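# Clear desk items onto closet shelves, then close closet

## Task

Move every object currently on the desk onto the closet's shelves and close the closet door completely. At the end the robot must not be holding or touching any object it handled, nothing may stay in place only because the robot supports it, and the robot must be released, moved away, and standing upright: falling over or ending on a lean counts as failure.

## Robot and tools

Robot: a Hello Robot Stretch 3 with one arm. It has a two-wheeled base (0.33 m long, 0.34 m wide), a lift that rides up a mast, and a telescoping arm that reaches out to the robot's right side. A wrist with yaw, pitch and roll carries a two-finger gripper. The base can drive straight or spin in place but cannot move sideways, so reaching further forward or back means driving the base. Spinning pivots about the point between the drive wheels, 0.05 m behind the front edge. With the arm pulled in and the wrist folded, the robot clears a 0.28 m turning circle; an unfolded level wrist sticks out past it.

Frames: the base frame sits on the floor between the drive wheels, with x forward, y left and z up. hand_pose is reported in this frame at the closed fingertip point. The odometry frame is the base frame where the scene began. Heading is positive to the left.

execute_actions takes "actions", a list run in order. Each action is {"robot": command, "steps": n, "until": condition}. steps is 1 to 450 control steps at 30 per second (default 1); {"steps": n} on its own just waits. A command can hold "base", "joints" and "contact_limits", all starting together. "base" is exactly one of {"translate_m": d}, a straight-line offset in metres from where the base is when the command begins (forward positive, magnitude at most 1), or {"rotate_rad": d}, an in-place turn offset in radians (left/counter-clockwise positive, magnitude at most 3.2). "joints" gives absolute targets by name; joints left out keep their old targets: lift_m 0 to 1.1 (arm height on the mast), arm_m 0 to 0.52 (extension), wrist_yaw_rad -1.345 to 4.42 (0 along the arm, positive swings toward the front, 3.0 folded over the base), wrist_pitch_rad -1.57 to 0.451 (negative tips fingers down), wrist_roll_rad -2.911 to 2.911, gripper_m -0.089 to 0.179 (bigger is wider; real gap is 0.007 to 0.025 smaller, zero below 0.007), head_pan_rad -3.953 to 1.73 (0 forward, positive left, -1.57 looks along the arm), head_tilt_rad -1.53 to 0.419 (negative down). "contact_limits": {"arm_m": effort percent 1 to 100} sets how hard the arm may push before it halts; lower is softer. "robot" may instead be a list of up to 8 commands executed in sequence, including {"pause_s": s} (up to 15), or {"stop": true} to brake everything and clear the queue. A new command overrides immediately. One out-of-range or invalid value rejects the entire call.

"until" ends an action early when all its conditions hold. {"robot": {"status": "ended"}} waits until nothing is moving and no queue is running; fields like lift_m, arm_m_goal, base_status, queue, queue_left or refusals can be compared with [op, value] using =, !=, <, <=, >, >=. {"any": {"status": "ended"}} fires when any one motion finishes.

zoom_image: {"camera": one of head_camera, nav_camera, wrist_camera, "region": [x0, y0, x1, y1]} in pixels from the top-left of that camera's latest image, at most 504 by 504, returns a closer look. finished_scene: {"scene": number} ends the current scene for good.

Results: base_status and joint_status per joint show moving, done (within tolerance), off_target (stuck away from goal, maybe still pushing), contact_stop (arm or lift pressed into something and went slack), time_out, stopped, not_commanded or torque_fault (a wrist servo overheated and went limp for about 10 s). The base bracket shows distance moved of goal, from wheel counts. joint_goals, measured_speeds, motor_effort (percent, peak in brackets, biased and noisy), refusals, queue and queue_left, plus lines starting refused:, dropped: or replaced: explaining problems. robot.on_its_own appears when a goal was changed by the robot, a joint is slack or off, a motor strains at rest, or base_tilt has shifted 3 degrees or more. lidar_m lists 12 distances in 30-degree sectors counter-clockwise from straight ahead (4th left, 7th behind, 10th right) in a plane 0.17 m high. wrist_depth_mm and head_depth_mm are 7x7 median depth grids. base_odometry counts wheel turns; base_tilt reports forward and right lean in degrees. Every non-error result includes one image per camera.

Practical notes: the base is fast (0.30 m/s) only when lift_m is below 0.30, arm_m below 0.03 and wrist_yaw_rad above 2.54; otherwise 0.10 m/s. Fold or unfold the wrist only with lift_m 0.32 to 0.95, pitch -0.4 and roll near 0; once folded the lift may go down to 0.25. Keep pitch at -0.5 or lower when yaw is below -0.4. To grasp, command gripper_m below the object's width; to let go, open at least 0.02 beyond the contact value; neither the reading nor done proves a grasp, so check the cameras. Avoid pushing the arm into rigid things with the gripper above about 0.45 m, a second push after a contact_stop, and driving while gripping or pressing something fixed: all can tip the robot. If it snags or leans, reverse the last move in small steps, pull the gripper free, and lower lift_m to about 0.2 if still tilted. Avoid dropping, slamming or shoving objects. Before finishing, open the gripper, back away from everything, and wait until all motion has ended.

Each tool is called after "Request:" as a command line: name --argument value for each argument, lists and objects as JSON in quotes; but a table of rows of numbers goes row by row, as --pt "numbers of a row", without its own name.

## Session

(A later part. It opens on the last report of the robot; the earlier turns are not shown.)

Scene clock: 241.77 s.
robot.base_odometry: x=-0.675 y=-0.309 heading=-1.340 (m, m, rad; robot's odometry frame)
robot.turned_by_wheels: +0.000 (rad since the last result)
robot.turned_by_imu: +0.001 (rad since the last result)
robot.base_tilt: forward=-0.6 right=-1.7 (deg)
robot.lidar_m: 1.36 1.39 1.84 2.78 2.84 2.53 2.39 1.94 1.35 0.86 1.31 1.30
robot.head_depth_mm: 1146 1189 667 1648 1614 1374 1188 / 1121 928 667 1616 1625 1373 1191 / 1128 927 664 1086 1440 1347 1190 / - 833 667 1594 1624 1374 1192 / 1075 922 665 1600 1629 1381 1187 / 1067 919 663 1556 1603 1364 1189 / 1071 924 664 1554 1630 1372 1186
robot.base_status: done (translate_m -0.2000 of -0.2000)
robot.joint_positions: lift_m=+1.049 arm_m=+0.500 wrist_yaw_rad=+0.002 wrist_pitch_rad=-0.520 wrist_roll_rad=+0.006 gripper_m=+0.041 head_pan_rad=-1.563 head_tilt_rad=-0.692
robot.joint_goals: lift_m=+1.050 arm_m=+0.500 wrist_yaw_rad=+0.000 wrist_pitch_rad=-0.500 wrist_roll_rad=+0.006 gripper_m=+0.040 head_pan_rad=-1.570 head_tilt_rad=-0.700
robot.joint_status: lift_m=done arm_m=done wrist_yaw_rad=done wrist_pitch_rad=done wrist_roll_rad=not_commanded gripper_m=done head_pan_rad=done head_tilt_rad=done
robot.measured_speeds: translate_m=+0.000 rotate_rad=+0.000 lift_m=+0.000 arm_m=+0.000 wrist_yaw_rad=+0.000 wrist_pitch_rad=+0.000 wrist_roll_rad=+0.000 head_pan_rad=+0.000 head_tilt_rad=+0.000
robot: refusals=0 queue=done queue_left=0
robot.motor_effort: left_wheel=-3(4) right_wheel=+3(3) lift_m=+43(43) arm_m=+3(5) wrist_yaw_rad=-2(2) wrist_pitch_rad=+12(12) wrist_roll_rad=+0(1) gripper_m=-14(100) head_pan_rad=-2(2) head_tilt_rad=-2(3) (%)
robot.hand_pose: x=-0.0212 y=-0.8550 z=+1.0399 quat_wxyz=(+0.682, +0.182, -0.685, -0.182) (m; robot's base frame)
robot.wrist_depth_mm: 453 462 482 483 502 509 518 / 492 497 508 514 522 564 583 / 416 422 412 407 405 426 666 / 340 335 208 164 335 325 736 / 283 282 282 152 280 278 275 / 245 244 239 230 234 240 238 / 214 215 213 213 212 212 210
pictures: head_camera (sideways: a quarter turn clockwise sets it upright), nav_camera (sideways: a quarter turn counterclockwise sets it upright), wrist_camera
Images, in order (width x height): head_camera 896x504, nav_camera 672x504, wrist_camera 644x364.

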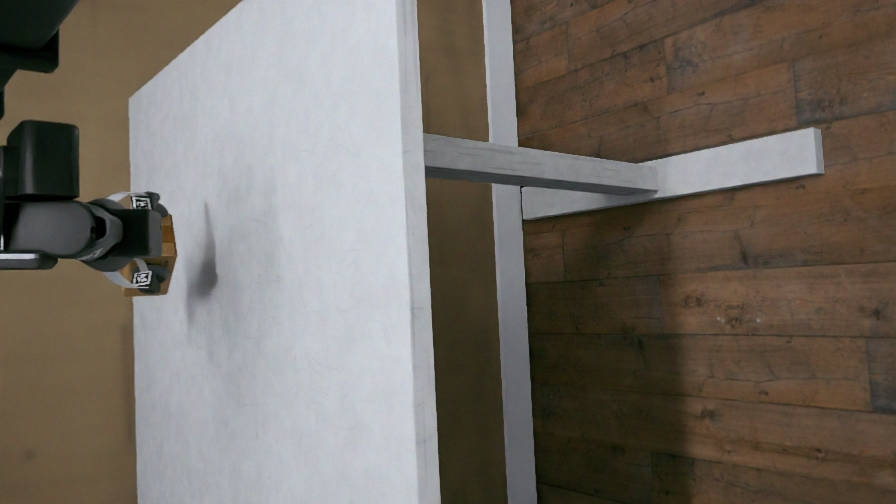

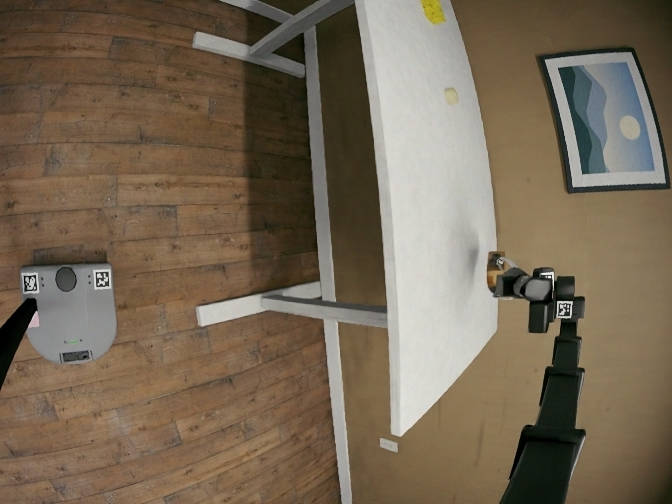

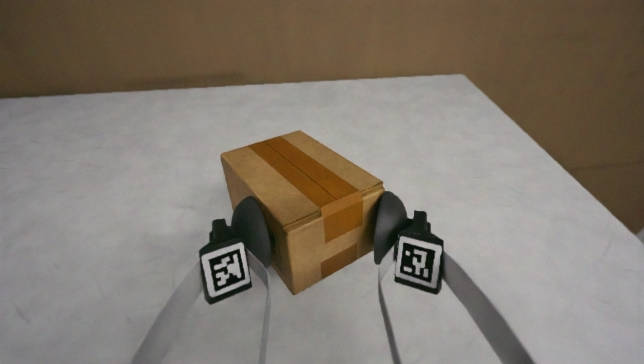

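Request:
execute_actions --actions '[{"robot":[{"joints":{"arm_m":0.0,"lift_m":1.09}},{"base":{"rotate_rad":1.55}},{"base":{"translate_m":1.0}},{"base":{"translate_m":1.0}},{"base":{"translate_m":0.15}},{"base":{"rotate_rad":1.571},"joints":{"head_tilt_rad":-0.4}}],"steps":450,"until":{"robot":{"status":"ended"}}},{"steps":450,"until":{"robot":{"status":"ended"}}},{"steps":450,"until":{"robot":{"status":"ended"}}}]'

Scene clock: 284.83 s.
robot.base_odometry: x=+1.428 y=+0.138 heading=+1.780 (m, m, rad; robot's odometry frame)
robot.turned_by_wheels: +3.121 (rad since the last result)
robot.turned_by_imu: +3.151 (rad since the last result)
robot.base_tilt: forward=-0.5 right=-1.7 (deg)
robot.lidar_m: 2.54 2.61 3.43 3.43 1.85 1.29 1.22 1.25 0.68 1.30 0.69 0.84
robot.head_depth_mm: 969 1030 - - - - - / 1147 1193 - - - - - / 1141 1195 - - - - - / 1137 1200 1290 - 366 1599 1371 / 1127 1189 1297 1192 1335 1562 1404 / 1121 1185 1279 1132 1444 1245 1400 / 1107 1174 1277 1131 1445 1235 1406
robot.base_status: done (rotate_rad +1.5708 of +1.5710)
robot.joint_positions: lift_m=+1.089 arm_m=+0.000 wrist_yaw_rad=+0.002 wrist_pitch_rad=-0.521 wrist_roll_rad=+0.006 gripper_m=+0.041 head_pan_rad=-1.563 head_tilt_rad=-0.408
robot.joint_goals: lift_m=+1.090 arm_m=+0.000 wrist_yaw_rad=+0.000 wrist_pitch_rad=-0.500 wrist_roll_rad=+0.006 gripper_m=+0.040 head_pan_rad=-1.570 head_tilt_rad=-0.400
robot.joint_status: lift_m=done arm_m=done wrist_yaw_rad=done wrist_pitch_rad=done wrist_roll_rad=not_commanded gripper_m=done head_pan_rad=done head_tilt_rad=done
robot.measured_speeds: translate_m=+0.000 rotate_rad=+0.000 lift_m=+0.000 arm_m=+0.000 wrist_yaw_rad=+0.000 wrist_pitch_rad=+0.000 wrist_roll_rad=+0.000 head_pan_rad=+0.000 head_tilt_rad=+0.000
robot: refusals=0 queue=done queue_left=0
robot.motor_effort: left_wheel=-4(8) right_wheel=+3(8) lift_m=+43(46) arm_m=-2(3) wrist_yaw_rad=-2(2) wrist_pitch_rad=+12(12) wrist_roll_rad=-1(1) gripper_m=-14(14) head_pan_rad=-3(1) head_tilt_rad=+3(20) (%)
robot.hand_pose: x=-0.0212 y=-0.3556 z=+1.0798 quat_wxyz=(+0.682, +0.182, -0.685, -0.182) (m; robot's base frame)
robot.wrist_depth_mm: 953 - - - 967 409 347 / 876 928 898 915 827 417 398 / 415 - 779 - 924 457 456 / 459 - 209 165 944 496 - / 522 580 - 152 601 597 - / 624 665 - - - - - / 741 774 - - 958 - -
pictures: head_camera (sideways: a quarter turn clockwise sets it upright), nav_camera (sideways: a quarter turn counterclockwise sets it upright), wrist_camera
Images, in order (width x height): head_camera 896x504, nav_camera 672x504, wrist_camera 644x364.

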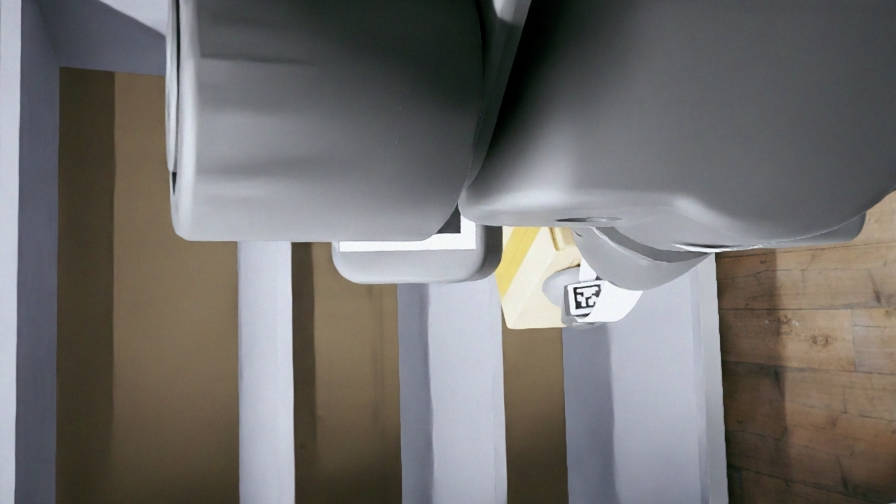

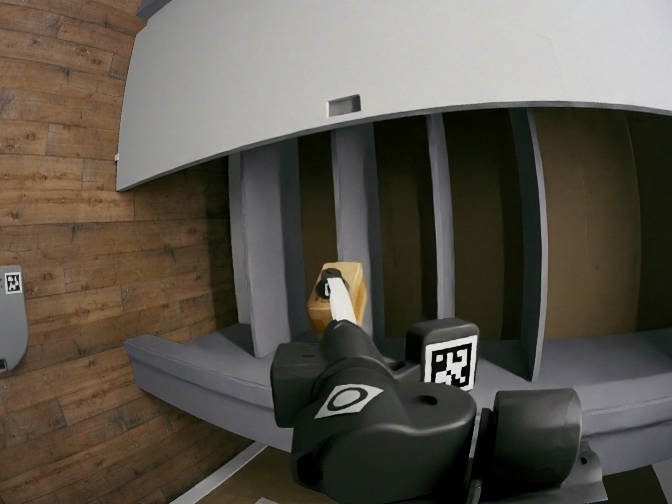

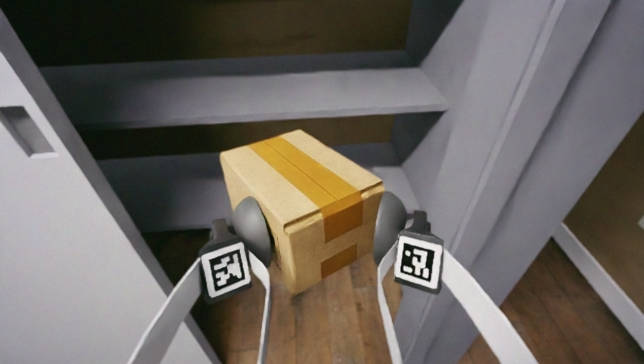

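Request:
execute_actions --actions '[{"robot":{"joints":{"arm_m":0.3,"lift_m":1.0}},"steps":300,"until":{"robot":{"status":"ended"}}}]'

Scene clock: 293.53 s.
robot.base_odometry: x=+1.428 y=+0.138 heading=+1.780 (m, m, rad; robot's odometry frame)
robot.turned_by_wheels: +0.000 (rad since the last result)
robot.turned_by_imu: +0.001 (rad since the last result)
robot.base_tilt: forward=-0.6 right=-1.7 (deg)
robot.lidar_m: 2.55 2.61 3.44 3.42 1.86 1.29 1.22 1.25 0.68 1.30 0.69 0.84
robot.head_depth_mm: 964 1030 952 1121 835 838 867 / 1150 1212 955 1162 1376 1321 1378 / 1141 1205 961 - 1447 1571 1408 / 1132 1204 1288 1197 1443 1563 1395 / 1122 1201 1304 1202 1448 1565 1409 / 1122 1184 1297 1127 1448 1243 1391 / 1117 1175 1273 1120 1443 1242 1399
robot.base_status: done (rotate_rad +1.5708 of +1.5710)
robot.joint_positions: lift_m=+1.000 arm_m=+0.300 wrist_yaw_rad=+0.002 wrist_pitch_rad=-0.521 wrist_roll_rad=+0.006 gripper_m=+0.041 head_pan_rad=-1.563 head_tilt_rad=-0.408
robot.joint_goals: lift_m=+1.000 arm_m=+0.300 wrist_yaw_rad=+0.000 wrist_pitch_rad=-0.500 wrist_roll_rad=+0.006 gripper_m=+0.040 head_pan_rad=-1.570 head_tilt_rad=-0.400
robot.joint_status: lift_m=done arm_m=done wrist_yaw_rad=done wrist_pitch_rad=done wrist_roll_rad=not_commanded gripper_m=done head_pan_rad=done head_tilt_rad=done
robot.measured_speeds: translate_m=+0.000 rotate_rad=+0.000 lift_m=+0.000 arm_m=+0.000 wrist_yaw_rad=+0.000 wrist_pitch_rad=+0.000 wrist_roll_rad=+0.000 head_pan_rad=+0.000 head_tilt_rad=+0.000
robot: refusals=0 queue=done queue_left=0
robot.motor_effort: left_wheel=-4(4) right_wheel=+4(4) lift_m=+19(45) arm_m=+3(0) wrist_yaw_rad=-2(1) wrist_pitch_rad=+12(12) wrist_roll_rad=+0(1) gripper_m=-13(14) head_pan_rad=-2(3) head_tilt_rad=+4(3) (%)
robot.hand_pose: x=-0.0212 y=-0.6548 z=+0.9906 quat_wxyz=(+0.682, +0.182, -0.685, -0.183) (m; robot's base frame)
robot.wrist_depth_mm: 685 688 711 706 753 525 364 / 700 695 677 685 670 525 369 / 533 530 526 524 508 496 374 / 948 938 210 164 901 557 376 / 836 836 819 152 759 560 280 / 742 754 - 770 - 540 283 / - - - - - 403 285
pictures: head_camera (sideways: a quarter turn clockwise sets it upright), nav_camera (sideways: a quarter turn counterclockwise sets it upright), wrist_camera
Images, in order (width x height): head_camera 896x504, nav_camera 672x504, wrist_camera 644x364.

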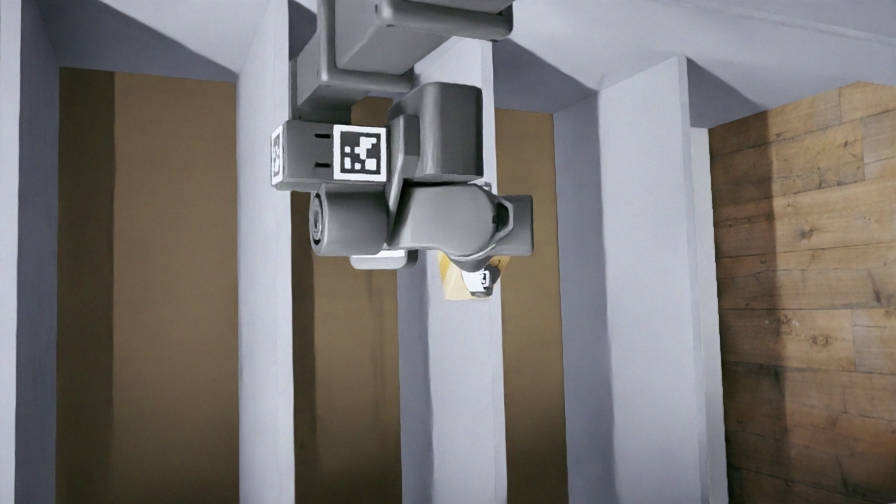

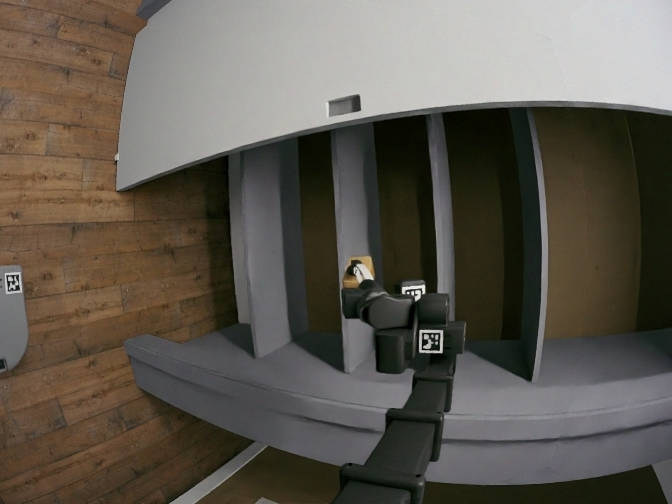

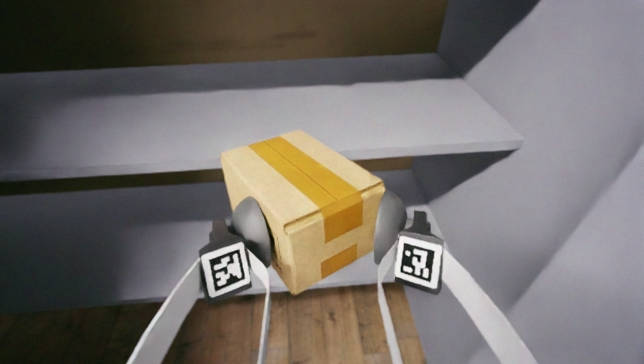

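Request:
execute_actions --actions '[{"robot":[{"joints":{"arm_m":0.0}},{"base":{"rotate_rad":-1.571}},{"base":{"translate_m":0.16}},{"base":{"rotate_rad":1.571}},{"joints":{"arm_m":0.47,"lift_m":0.95}}],"steps":450,"until":{"robot":{"status":"ended"}}},{"steps":300,"until":{"robot":{"status":"ended"}}}]'

Scene clock: 315.40 s.
robot.base_odometry: x=+1.584 y=+0.171 heading=+1.780 (m, m, rad; robot's odometry frame)
robot.turned_by_wheels: +0.000 (rad since the last result)
robot.turned_by_imu: +0.004 (rad since the last result)
robot.base_tilt: forward=-0.5 right=-1.7 (deg)
robot.lidar_m: 1.43 2.62 3.44 3.59 1.84 1.28 1.21 0.68 0.53 1.19 0.56 0.63
robot.head_depth_mm: 947 1005 952 - 1124 1051 1090 / 1007 1085 898 1062 1292 1117 1360 / 1005 1075 954 1007 1343 1113 1393 / 989 1059 833 955 1276 1124 1405 / 986 1062 955 1123 1293 1119 1372 / 985 1051 953 1129 1285 1119 1356 / 975 1045 950 1126 1277 1115 1355
robot.base_status: done (rotate_rad +1.5708 of +1.5710)
robot.joint_positions: lift_m=+0.950 arm_m=+0.470 wrist_yaw_rad=+0.002 wrist_pitch_rad=-0.522 wrist_roll_rad=+0.006 gripper_m=+0.041 head_pan_rad=-1.563 head_tilt_rad=-0.408
robot.joint_goals: lift_m=+0.950 arm_m=+0.470 wrist_yaw_rad=+0.000 wrist_pitch_rad=-0.500 wrist_roll_rad=+0.006 gripper_m=+0.040 head_pan_rad=-1.570 head_tilt_rad=-0.400
robot.joint_status: lift_m=done arm_m=done wrist_yaw_rad=done wrist_pitch_rad=done wrist_roll_rad=not_commanded gripper_m=done head_pan_rad=done head_tilt_rad=done
robot.measured_speeds: translate_m=+0.000 rotate_rad=+0.000 lift_m=+0.000 arm_m=+0.000 wrist_yaw_rad=+0.000 wrist_pitch_rad=+0.000 wrist_roll_rad=+0.000 head_pan_rad=+0.000 head_tilt_rad=+0.000
robot: refusals=0 queue=done queue_left=0
robot.motor_effort: left_wheel=-4(9) right_wheel=+4(8) lift_m=+18(16) arm_m=+3(2) wrist_yaw_rad=-1(1) wrist_pitch_rad=+12(12) wrist_roll_rad=+0(0) gripper_m=-13(13) head_pan_rad=-2(4) head_tilt_rad=+3(3) (%)
robot.hand_pose: x=-0.0212 y=-0.8247 z=+0.9405 quat_wxyz=(+0.682, +0.183, -0.685, -0.183) (m; robot's base frame)
robot.wrist_depth_mm: 409 413 427 431 444 439 344 / 448 455 471 492 500 482 350 / 443 429 432 438 418 427 352 / 365 356 208 164 348 345 333 / 302 300 299 151 291 295 290 / 259 259 252 243 248 252 253 / 229 227 226 225 225 225 223
pictures: head_camera (sideways: a quarter turn clockwise sets it upright), nav_camera (sideways: a quarter turn counterclockwise sets it upright), wrist_camera
Images, in order (width x height): head_camera 896x504, nav_camera 672x504, wrist_camera 644x364.

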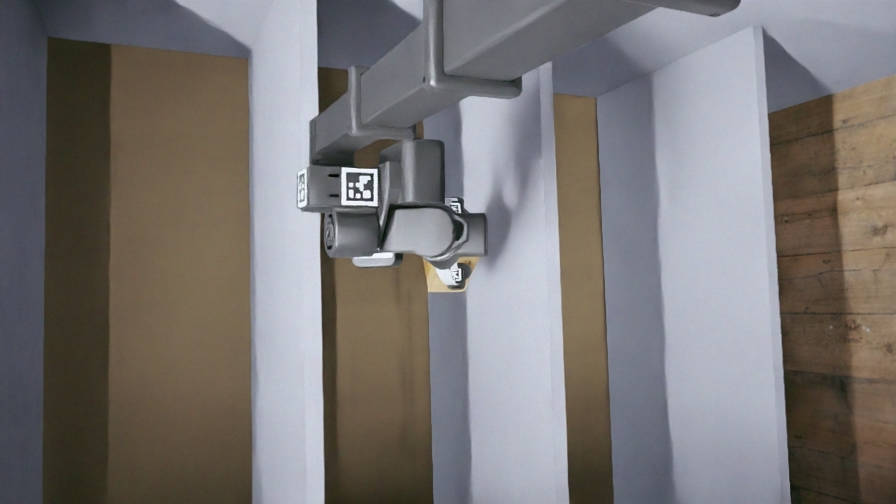

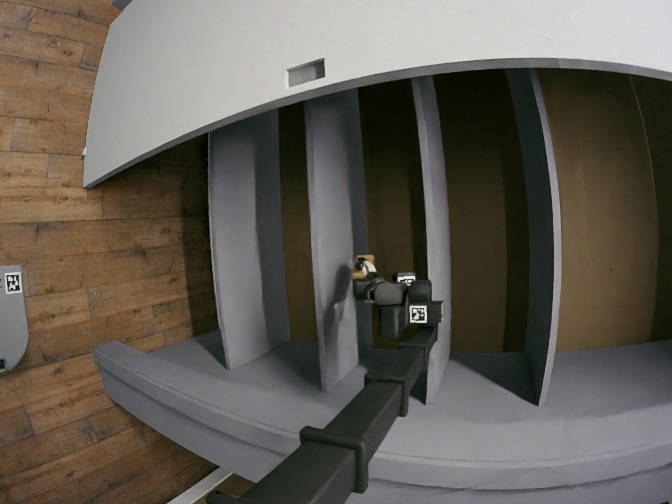

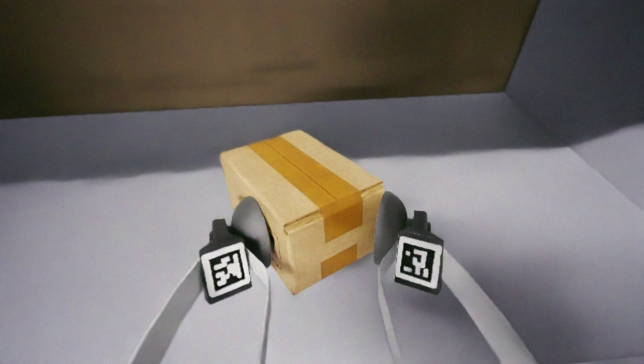

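Request:
execute_actions --actions '[{"robot":[{"joints":{"lift_m":0.888}},{"joints":{"gripper_m":0.15}},{"joints":{"lift_m":0.93}},{"joints":{"arm_m":0.0}},{"joints":{"lift_m":1.09}}],"steps":450,"until":{"robot":{"queue_left":["<=",1],"arm_m":["<",0.2]}}}]'

Scene clock: 325.67 s.
robot.base_odometry: x=+1.584 y=+0.171 heading=+1.780 (m, m, rad; robot's odometry frame)
robot.turned_by_wheels: +0.000 (rad since the last result)
robot.turned_by_imu: +0.001 (rad since the last result)
robot.base_tilt: forward=-0.6 right=-1.7 (deg)
robot.lidar_m: 1.44 2.62 3.45 3.58 1.84 1.28 1.21 0.68 0.54 1.19 0.56 0.63
robot.head_depth_mm: 948 1010 960 1029 - 1055 1082 / 1004 1078 1161 1206 - 1047 1359 / 998 1074 1153 1191 - 1055 1393 / 998 1065 960 1131 1361 1059 1405 / 990 1052 957 1121 909 1120 1370 / 983 1050 953 1128 1292 1120 1364 / 977 1038 958 1125 1284 1119 1361
robot.base_status: done (rotate_rad +1.5708 of +1.5710)
robot.joint_positions: lift_m=+0.930 arm_m=+0.199 wrist_yaw_rad=+0.002 wrist_pitch_rad=-0.517 wrist_roll_rad=+0.006 gripper_m=+0.150 head_pan_rad=-1.563 head_tilt_rad=-0.408
robot.joint_goals: lift_m=+0.930 arm_m=+0.000 wrist_yaw_rad=+0.000 wrist_pitch_rad=-0.500 wrist_roll_rad=+0.006 gripper_m=+0.150 head_pan_rad=-1.570 head_tilt_rad=-0.400
robot.joint_status: lift_m=done arm_m=moving wrist_yaw_rad=done wrist_pitch_rad=done wrist_roll_rad=not_commanded gripper_m=done head_pan_rad=done head_tilt_rad=done
robot.measured_speeds: translate_m=+0.000 rotate_rad=+0.000 lift_m=+0.000 arm_m=-0.140 wrist_yaw_rad=+0.000 wrist_pitch_rad=+0.000 wrist_roll_rad=+0.000 head_pan_rad=+0.000 head_tilt_rad=+0.000
robot: refusals=0 queue=running queue_left=1
robot.motor_effort: left_wheel=-4(4) right_wheel=+3(4) lift_m=+42(42) arm_m=-1(4) wrist_yaw_rad=-2(2) wrist_pitch_rad=+10(13) wrist_roll_rad=-1(1) gripper_m=+1(100) head_pan_rad=-3(1) head_tilt_rad=+3(3) (%)
robot.hand_pose: x=-0.0212 y=-0.5543 z=+0.9205 quat_wxyz=(+0.682, +0.181, -0.685, -0.181) (m; robot's base frame)
robot.wrist_depth_mm: 635 630 652 671 676 506 362 / 552 535 522 427 512 487 367 / 405 404 402 410 415 438 372 / 872 853 904 899 896 556 375 / 777 786 755 755 732 491 377 / 660 - 664 665 682 607 371 / - - - - 961 571 270
pictures: head_camera (sideways: a quarter turn clockwise sets it upright), nav_camera (sideways: a quarter turn counterclockwise sets it upright), wrist_camera
Images, in order (width x height): head_camera 896x504, nav_camera 672x504, wrist_camera 644x364.

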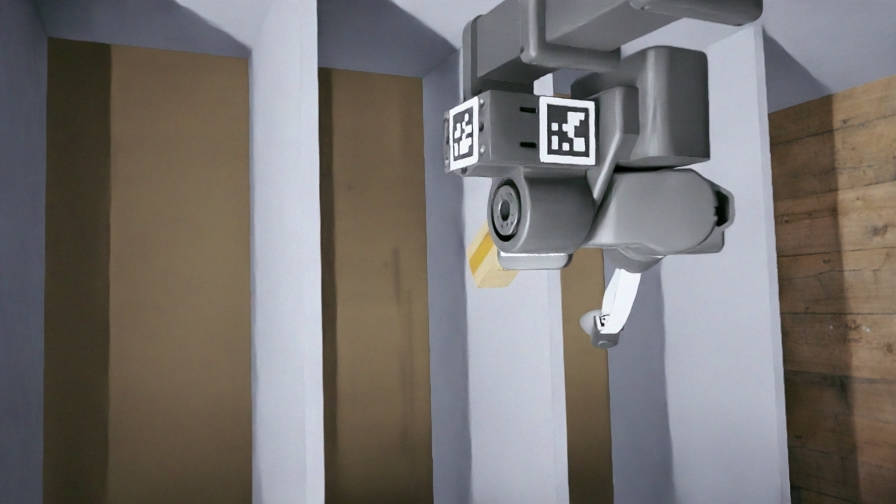

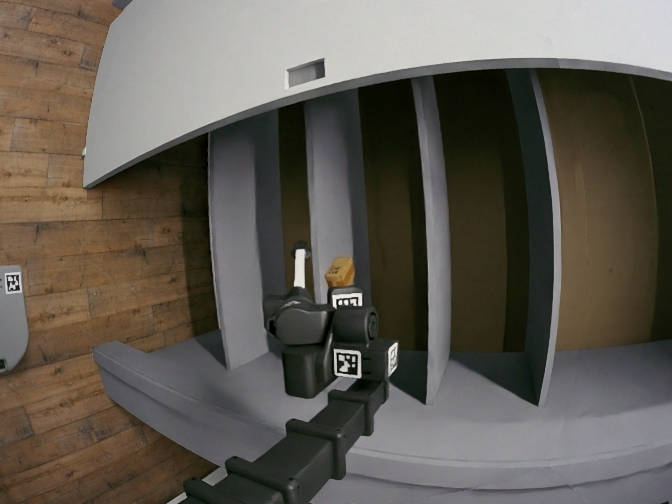

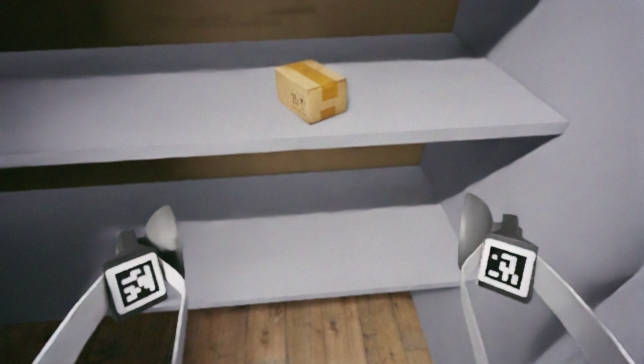

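Request:
execute_actions --actions '[{"robot":[{"joints":{"arm_m":0.0,"lift_m":1.09}},{"base":{"rotate_rad":1.56}},{"base":{"translate_m":1.0}},{"base":{"translate_m":1.0}},{"base":{"translate_m":0.31}},{"base":{"rotate_rad":1.56},"joints":{"head_tilt_rad":-0.7}},{"base":{"translate_m":0.4},"joints":{"arm_m":0.15}}],"steps":450,"until":{"robot":{"status":"ended"}}},{"steps":450,"until":{"robot":{"status":"ended"}}},{"steps":450,"until":{"robot":{"status":"ended"}}}]'

Scene clock: 370.50 s.
robot.base_odometry: x=-0.606 y=-0.677 heading=-1.383 (m, m, rad; robot's odometry frame)
robot.turned_by_wheels: +3.120 (rad since the last result)
robot.turned_by_imu: +3.156 (rad since the last result)
robot.base_tilt: forward=-0.5 right=-1.7 (deg)
robot.lidar_m: 0.93 0.95 1.28 2.77 2.86 2.97 2.82 1.88 1.02 1.25 0.99 1.00
robot.head_depth_mm: - 835 667 1606 1628 1367 1185 / - - 665 1588 1611 1368 1195 / - - 641 1580 1600 1373 1183 / 1083 1018 641 572 1612 1366 1197 / 1063 983 663 572 1622 1370 1193 / 1049 931 668 571 1623 1367 1188 / 1039 930 664 571 1620 1349 1189
robot.base_status: done (translate_m +0.4000 of +0.4000)
robot.joint_positions: lift_m=+1.090 arm_m=+0.150 wrist_yaw_rad=+0.002 wrist_pitch_rad=-0.517 wrist_roll_rad=+0.006 gripper_m=+0.150 head_pan_rad=-1.563 head_tilt_rad=-0.691
robot.joint_goals: lift_m=+1.090 arm_m=+0.150 wrist_yaw_rad=+0.000 wrist_pitch_rad=-0.500 wrist_roll_rad=+0.006 gripper_m=+0.150 head_pan_rad=-1.570 head_tilt_rad=-0.700
robot.joint_status: lift_m=done arm_m=done wrist_yaw_rad=done wrist_pitch_rad=done wrist_roll_rad=not_commanded gripper_m=done head_pan_rad=done head_tilt_rad=done
robot.measured_speeds: translate_m=+0.000 rotate_rad=+0.000 lift_m=+0.000 arm_m=+0.000 wrist_yaw_rad=+0.000 wrist_pitch_rad=+0.000 wrist_roll_rad=+0.000 head_pan_rad=+0.000 head_tilt_rad=+0.000
robot: refusals=0 queue=done queue_left=0
robot.motor_effort: left_wheel=-4(8) right_wheel=+3(8) lift_m=+42(41) arm_m=+3(3) wrist_yaw_rad=-2(1) wrist_pitch_rad=+10(10) wrist_roll_rad=+0(1) gripper_m=+1(1) head_pan_rad=-1(2) head_tilt_rad=-4(20) (%)
robot.hand_pose: x=-0.0212 y=-0.5055 z=+1.0806 quat_wxyz=(+0.682, +0.181, -0.685, -0.181) (m; robot's base frame)
robot.wrist_depth_mm: 714 752 749 797 782 803 824 / 669 654 642 643 631 620 625 / 457 502 493 496 485 486 481 / 410 400 399 399 390 393 385 / 338 347 336 335 332 336 325 / 297 - 291 289 288 272 285 / 263 253 252 254 252 252 248
pictures: head_camera (sideways: a quarter turn clockwise sets it upright), nav_camera (sideways: a quarter turn counterclockwise sets it upright), wrist_camera
Images, in order (width x height): head_camera 896x504, nav_camera 672x504, wrist_camera 644x364.

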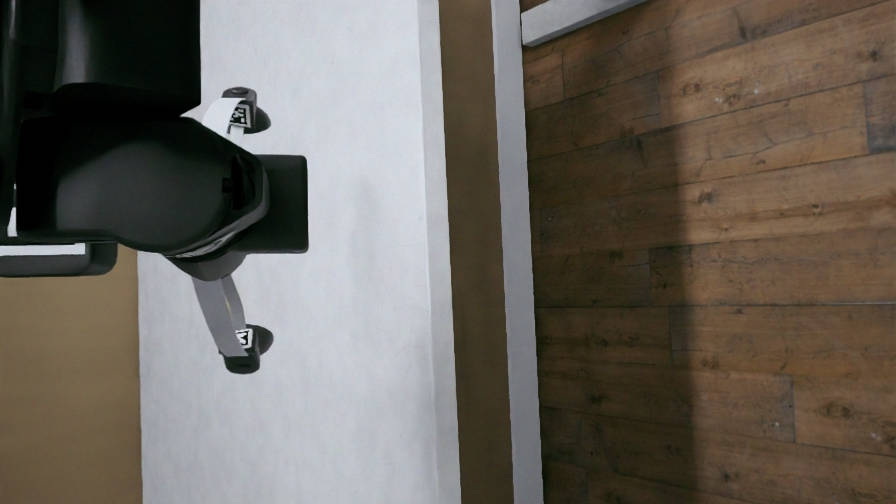

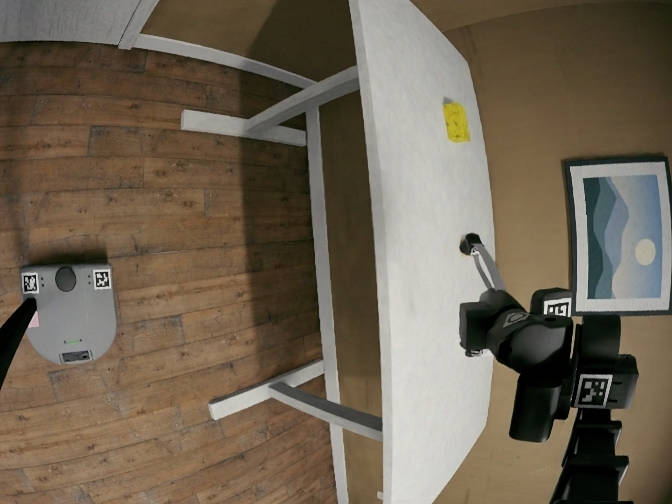

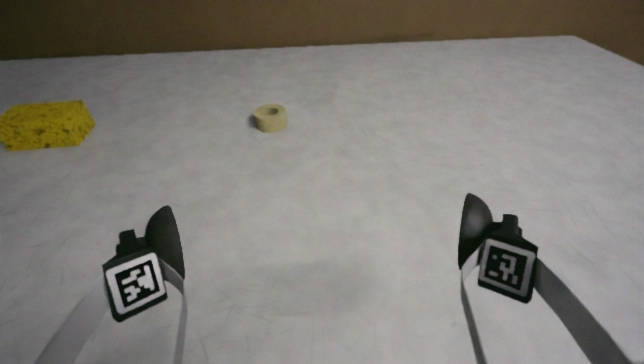

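Request:
execute_actions --actions '[{"robot":[{"base":{"translate_m":0.085},"joints":{"lift_m":1.0,"arm_m":0.38}}],"steps":300,"until":{"robot":{"status":"ended"}}}]'

Scene clock: 376.50 s.
robot.base_odometry: x=-0.590 y=-0.761 heading=-1.383 (m, m, rad; robot's odometry frame)
robot.turned_by_wheels: +0.000 (rad since the last result)
robot.turned_by_imu: +0.001 (rad since the last result)
robot.base_tilt: forward=-0.6 right=-1.7 (deg)
robot.lidar_m: 0.85 0.87 1.17 2.78 2.88 3.08 2.90 1.87 1.08 1.25 0.94 0.91
robot.head_depth_mm: 1041 832 667 1606 1624 1364 1190 / - 877 668 1591 1633 1375 1188 / - - 665 572 1614 1363 1186 / 1035 959 662 572 1626 1368 1189 / 1061 982 667 572 1614 1373 1189 / 1053 920 663 573 1625 1366 1178 / 1048 926 664 573 1614 1359 1189
robot.base_status: done (translate_m +0.0850 of +0.0850)
robot.joint_positions: lift_m=+1.000 arm_m=+0.380 wrist_yaw_rad=+0.002 wrist_pitch_rad=-0.517 wrist_roll_rad=+0.006 gripper_m=+0.150 head_pan_rad=-1.563 head_tilt_rad=-0.691
robot.joint_goals: lift_m=+1.000 arm_m=+0.380 wrist_yaw_rad=+0.000 wrist_pitch_rad=-0.500 wrist_roll_rad=+0.006 gripper_m=+0.150 head_pan_rad=-1.570 head_tilt_rad=-0.700
robot.joint_status: lift_m=done arm_m=done wrist_yaw_rad=done wrist_pitch_rad=done wrist_roll_rad=not_commanded gripper_m=done head_pan_rad=done head_tilt_rad=done
robot.measured_speeds: translate_m=+0.000 rotate_rad=+0.000 lift_m=+0.000 arm_m=+0.000 wrist_yaw_rad=+0.000 wrist_pitch_rad=+0.000 wrist_roll_rad=+0.000 head_pan_rad=+0.000 head_tilt_rad=+0.000
robot: refusals=0 queue=done queue_left=0
robot.motor_effort: left_wheel=-4(5) right_wheel=+3(8) lift_m=+17(43) arm_m=+3(6) wrist_yaw_rad=-2(2) wrist_pitch_rad=+10(10) wrist_roll_rad=-1(1) gripper_m=+1(1) head_pan_rad=-1(3) head_tilt_rad=-3(3) (%)
robot.hand_pose: x=-0.0212 y=-0.7355 z=+0.9917 quat_wxyz=(+0.682, +0.181, -0.685, -0.181) (m; robot's base frame)
robot.wrist_depth_mm: 524 533 536 561 549 565 576 / 442 432 435 416 422 418 409 / 333 329 322 324 322 317 319 / 268 267 265 252 261 259 258 / 223 230 223 222 219 225 217 / 193 - 191 190 190 179 186 / - 169 168 168 166 166 166
pictures: head_camera (sideways: a quarter turn clockwise sets it upright), nav_camera (sideways: a quarter turn counterclockwise sets it upright), wrist_camera
Images, in order (width x height): head_camera 896x504, nav_camera 672x504, wrist_camera 644x364.

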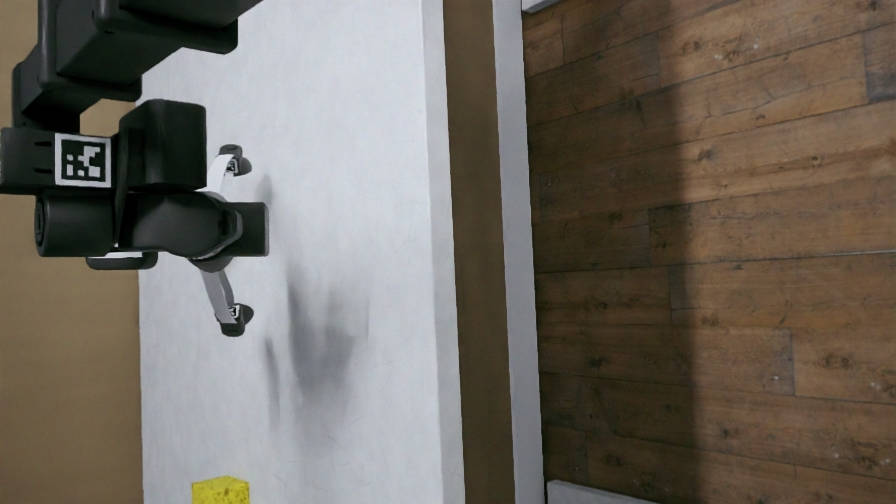

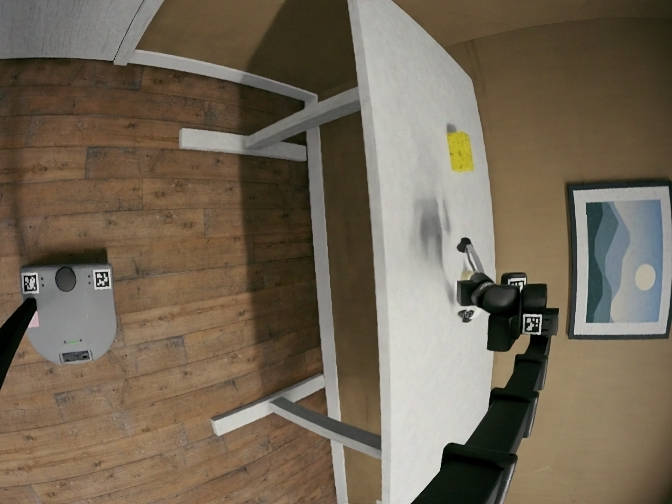

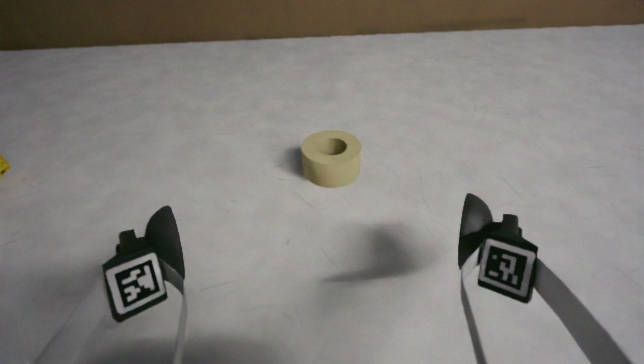

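Request:
execute_actions --actions '[{"robot":[{"joints":{"lift_m":0.97,"arm_m":0.475}},{"joints":{"gripper_m":0.025}},{"pause_s":1},{"joints":{"lift_m":1.05}}],"steps":300,"until":{"robot":{"status":"ended"}}}]'

Scene clock: 385.07 s.
robot.base_odometry: x=-0.590 y=-0.761 heading=-1.383 (m, m, rad; robot's odometry frame)
robot.turned_by_wheels: +0.000 (rad since the last result)
robot.turned_by_imu: +0.001 (rad since the last result)
robot.base_tilt: forward=-0.5 right=-1.7 (deg)
robot.lidar_m: 0.84 0.87 1.17 2.77 2.88 3.07 2.91 1.88 1.07 1.25 0.94 0.91
robot.head_depth_mm: 1114 927 667 1613 1620 1385 1191 / 1089 927 667 1585 1616 1370 1187 / - 926 667 571 1621 1381 1188 / 1067 834 665 571 1627 1359 1195 / 1057 926 663 572 1602 1370 1186 / 1050 925 665 574 1599 1363 1187 / 1043 925 663 572 1595 1368 1187
robot.base_status: done (translate_m +0.0850 of +0.0850)
robot.joint_positions: lift_m=+1.050 arm_m=+0.475 wrist_yaw_rad=+0.000 wrist_pitch_rad=-0.513 wrist_roll_rad=+0.006 gripper_m=+0.026 head_pan_rad=-1.563 head_tilt_rad=-0.691
robot.joint_goals: lift_m=+1.050 arm_m=+0.475 wrist_yaw_rad=+0.000 wrist_pitch_rad=-0.500 wrist_roll_rad=+0.006 gripper_m=+0.025 head_pan_rad=-1.570 head_tilt_rad=-0.700
robot.joint_status: lift_m=done arm_m=done wrist_yaw_rad=done wrist_pitch_rad=done wrist_roll_rad=not_commanded gripper_m=done head_pan_rad=done head_tilt_rad=done
robot.measured_speeds: translate_m=+0.000 rotate_rad=+0.000 lift_m=+0.000 arm_m=+0.000 wrist_yaw_rad=+0.000 wrist_pitch_rad=+0.000 wrist_roll_rad=+0.000 head_pan_rad=+0.000 head_tilt_rad=+0.000
robot: refusals=0 queue=done queue_left=0
robot.motor_effort: left_wheel=-4(4) right_wheel=+4(5) lift_m=+43(44) arm_m=+3(6) wrist_yaw_rad=+0(2) wrist_pitch_rad=+8(10) wrist_roll_rad=+0(0) gripper_m=-12(100) head_pan_rad=-1(1) head_tilt_rad=-3(3) (%)
robot.hand_pose: x=-0.0216 y=-0.8310 z=+1.0414 quat_wxyz=(+0.682, +0.179, -0.686, -0.181) (m; robot's base frame)
robot.wrist_depth_mm: 452 459 465 478 493 499 512 / 500 494 506 519 519 540 523 / 431 430 420 411 418 413 406 / 341 340 339 334 337 331 328 / 287 289 292 161 285 278 276 / 249 247 238 232 235 241 240 / 218 215 214 214 214 213 213
pictures: head_camera (sideways: a quarter turn clockwise sets it upright), nav_camera (sideways: a quarter turn counterclockwise sets it upright), wrist_camera
Images, in order (width x height): head_camera 896x504, nav_camera 672x504, wrist_camera 644x364.

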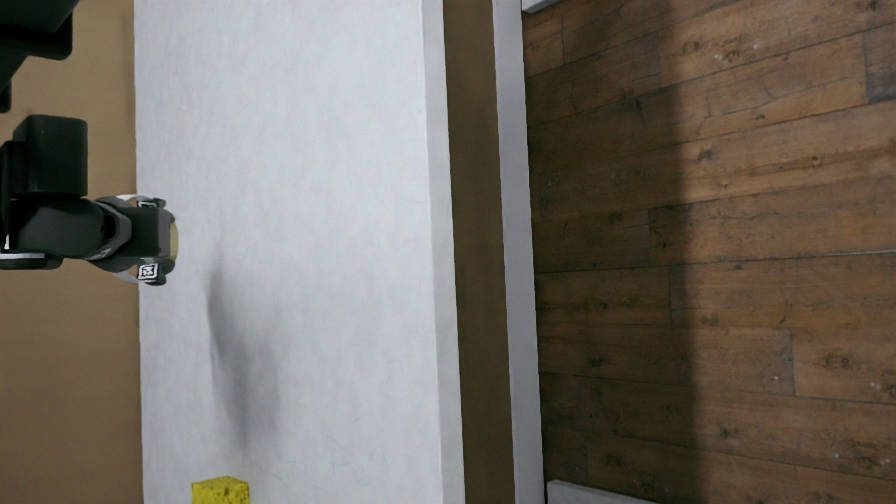

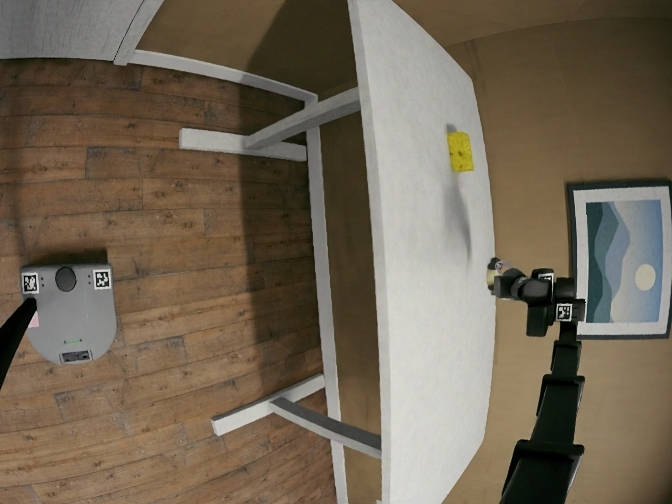

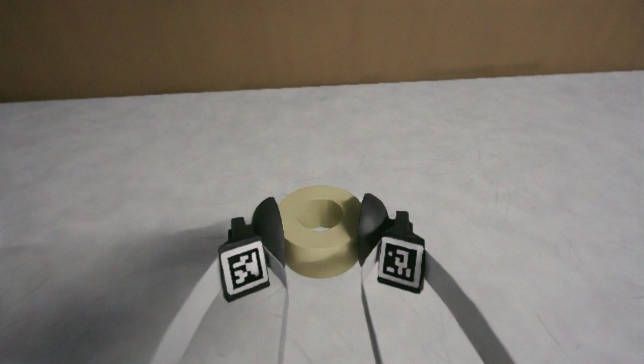

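Request:
execute_actions --actions '[{"robot":[{"joints":{"arm_m":0.0,"lift_m":1.09}},{"base":{"translate_m":-0.485}},{"base":{"rotate_rad":1.555}},{"base":{"translate_m":1.0}},{"base":{"translate_m":1.0}},{"base":{"translate_m":0.31}},{"base":{"rotate_rad":1.56},"joints":{"head_tilt_rad":-0.4}},{"base":{"translate_m":0.1},"joints":{"lift_m":1.0}}],"steps":450,"until":{"robot":{"status":"ended"}}},{"steps":450,"until":{"robot":{"status":"ended"}}},{"steps":450,"until":{"robot":{"status":"ended"}}},{"steps":450,"until":{"robot":{"status":"ended"}}}]'

Scene clock: 436.77 s.
robot.base_odometry: x=+1.580 y=+0.208 heading=+1.731 (m, m, rad; robot's odometry frame)
robot.turned_by_wheels: +3.115 (rad since the last result)
robot.turned_by_imu: +3.145 (rad since the last result)
robot.base_tilt: forward=-0.6 right=-1.8 (deg)
robot.lidar_m: 2.47 2.52 3.31 3.15 1.97 1.38 1.30 0.67 0.59 1.18 0.51 0.62
robot.head_depth_mm: 1009 1085 1132 1131 - - - / 1002 1078 1156 1128 1337 - - / 1000 1072 953 1132 878 - - / 992 1059 956 1130 908 - - / 983 1055 954 1132 1295 1119 1360 / 981 1043 952 1133 1288 1122 1372 / 968 1038 955 1128 1287 1121 1352
robot.base_status: done (translate_m +0.1000 of +0.1000)
robot.joint_positions: lift_m=+1.000 arm_m=+0.000 wrist_yaw_rad=+0.000 wrist_pitch_rad=-0.514 wrist_roll_rad=+0.006 gripper_m=+0.026 head_pan_rad=-1.563 head_tilt_rad=-0.408
robot.joint_goals: lift_m=+1.000 arm_m=+0.000 wrist_yaw_rad=+0.000 wrist_pitch_rad=-0.500 wrist_roll_rad=+0.006 gripper_m=+0.025 head_pan_rad=-1.570 head_tilt_rad=-0.400
robot.joint_status: lift_m=done arm_m=done wrist_yaw_rad=done wrist_pitch_rad=done wrist_roll_rad=not_commanded gripper_m=done head_pan_rad=done head_tilt_rad=done
robot.measured_speeds: translate_m=+0.000 rotate_rad=+0.000 lift_m=+0.000 arm_m=+0.000 wrist_yaw_rad=+0.000 wrist_pitch_rad=+0.000 wrist_roll_rad=+0.000 head_pan_rad=+0.000 head_tilt_rad=+0.000
robot: refusals=0 queue=done queue_left=0
robot.motor_effort: left_wheel=-4(8) right_wheel=+3(7) lift_m=+18(48) arm_m=-2(0) wrist_yaw_rad=-1(1) wrist_pitch_rad=+8(8) wrist_roll_rad=-1(1) gripper_m=-11(12) head_pan_rad=-2(2) head_tilt_rad=+3(19) (%)
robot.hand_pose: x=-0.0216 y=-0.3565 z=+0.9922 quat_wxyz=(+0.682, +0.179, -0.686, -0.181) (m; robot's base frame)
robot.wrist_depth_mm: 790 810 867 866 869 657 455 / 728 726 697 657 691 636 469 / 611 605 - - - 666 378 / 1000 - - - - 713 381 / 309 837 883 161 892 726 386 / 347 - - - - 566 428 / 420 456 - - - 555 547
pictures: head_camera (sideways: a quarter turn clockwise sets it upright), nav_camera (sideways: a quarter turn counterclockwise sets it upright), wrist_camera
Images, in order (width x height): head_camera 896x504, nav_camera 672x504, wrist_camera 644x364.

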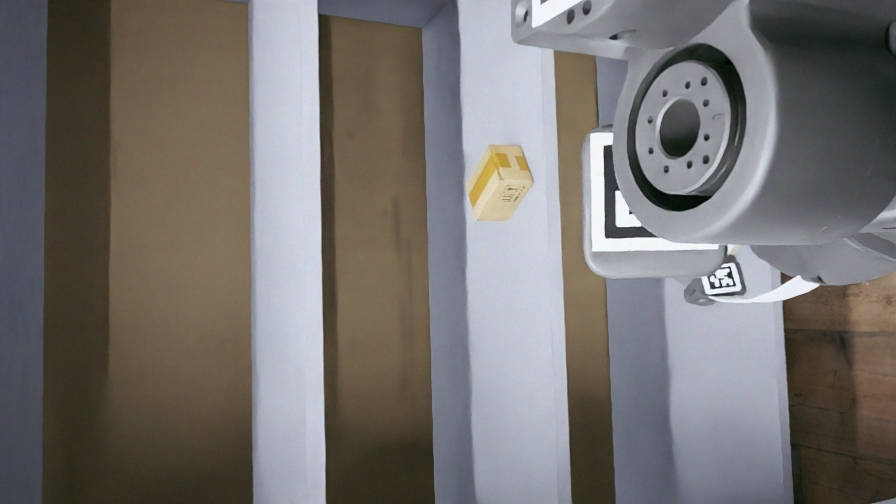

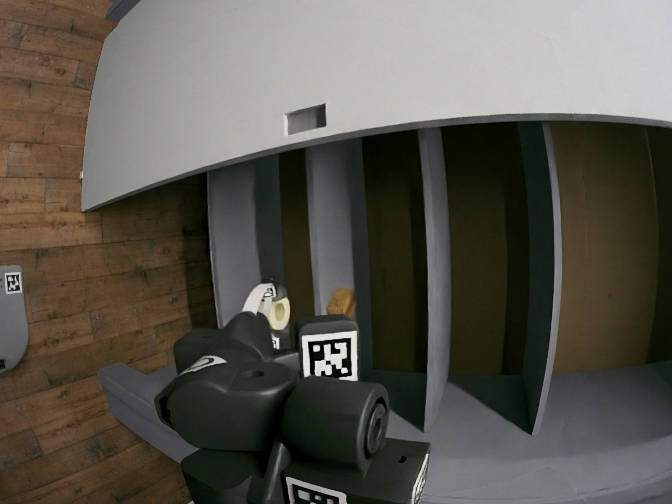

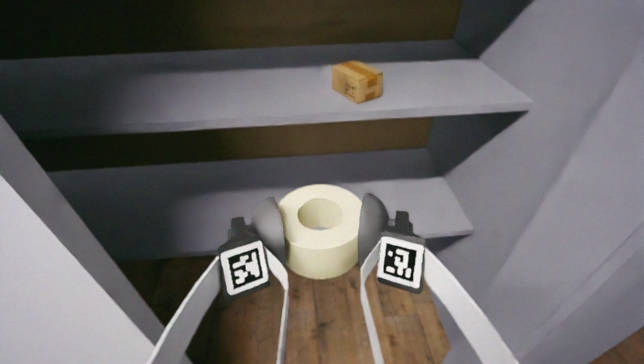

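Request:
execute_actions --actions '[{"robot":[{"base":{"translate_m":0.06},"joints":{"lift_m":0.95}},{"joints":{"arm_m":0.45}},{"joints":{"lift_m":0.88}},{"joints":{"gripper_m":0.09}},{"joints":{"lift_m":0.93}},{"joints":{"arm_m":0.0}},{"joints":{"lift_m":1.09}}],"steps":450,"until":{"robot":{"queue_left":["<=",1],"arm_m":["<",0.2],"gripper_m":[">",0.08]}}}]'

Scene clock: 452.33 s.
robot.base_odometry: x=+1.570 y=+0.268 heading=+1.731 (m, m, rad; robot's odometry frame)
robot.turned_by_wheels: +0.000 (rad since the last result)
robot.turned_by_imu: +0.002 (rad since the last result)
robot.base_tilt: forward=-0.5 right=-1.7 (deg)
robot.lidar_m: 2.40 2.47 3.24 3.16 2.06 1.44 1.37 0.64 0.63 1.18 0.48 0.61
robot.head_depth_mm: 1010 1082 1159 1205 - 1085 1355 / 998 1071 1166 1202 - 1052 1403 / 994 1064 959 1197 - 1050 1403 / 990 1062 953 1127 - 1058 1368 / 977 1051 957 1122 1294 1120 1370 / 978 1047 951 1133 1285 1115 1367 / 968 1035 955 1132 907 1019 599
robot.base_status: done (translate_m +0.0600 of +0.0600)
robot.joint_positions: lift_m=+0.930 arm_m=+0.197 wrist_yaw_rad=+0.000 wrist_pitch_rad=-0.514 wrist_roll_rad=+0.006 gripper_m=+0.090 head_pan_rad=-1.563 head_tilt_rad=-0.408
robot.joint_goals: lift_m=+0.930 arm_m=+0.000 wrist_yaw_rad=+0.000 wrist_pitch_rad=-0.500 wrist_roll_rad=+0.006 gripper_m=+0.090 head_pan_rad=-1.570 head_tilt_rad=-0.400
robot.joint_status: lift_m=done arm_m=moving wrist_yaw_rad=done wrist_pitch_rad=done wrist_roll_rad=not_commanded gripper_m=done head_pan_rad=done head_tilt_rad=done
robot.measured_speeds: translate_m=+0.000 rotate_rad=+0.000 lift_m=+0.000 arm_m=-0.140 wrist_yaw_rad=+0.000 wrist_pitch_rad=+0.000 wrist_roll_rad=+0.000 head_pan_rad=+0.000 head_tilt_rad=+0.000
robot: refusals=0 queue=running queue_left=1
robot.motor_effort: left_wheel=-4(6) right_wheel=+3(6) lift_m=+42(42) arm_m=-1(5) wrist_yaw_rad=+0(1) wrist_pitch_rad=+8(8) wrist_roll_rad=+0(0) gripper_m=+0(97) head_pan_rad=-2(2) head_tilt_rad=+3(3) (%)
robot.hand_pose: x=-0.0216 y=-0.5534 z=+0.9212 quat_wxyz=(+0.682, +0.179, -0.686, -0.181) (m; robot's base frame)
robot.wrist_depth_mm: 631 637 646 651 669 678 514 / 563 546 536 526 423 524 488 / 416 410 407 401 411 415 435 / 841 863 851 894 891 778 548 / 774 760 754 764 760 696 541 / 662 667 643 687 696 672 545 / - - - - - 851 544
pictures: head_camera (sideways: a quarter turn clockwise sets it upright), nav_camera (sideways: a quarter turn counterclockwise sets it upright), wrist_camera
Images, in order (width x height): head_camera 896x504, nav_camera 672x504, wrist_camera 644x364.

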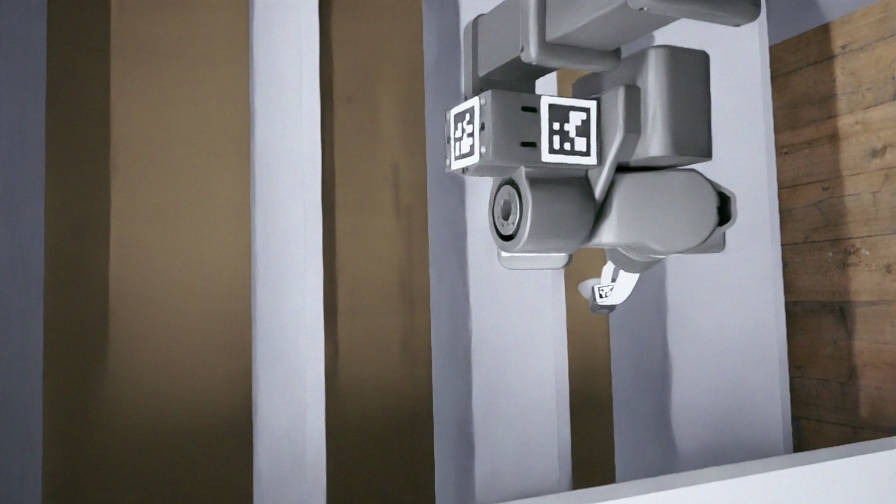

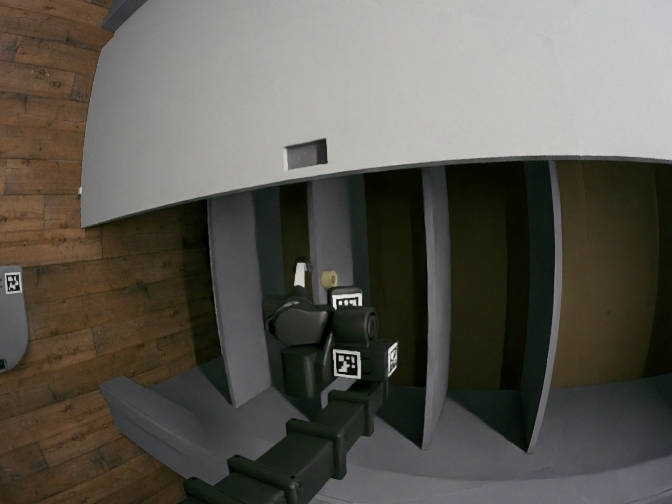

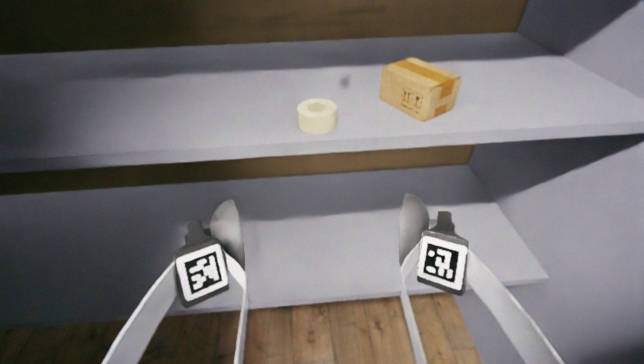

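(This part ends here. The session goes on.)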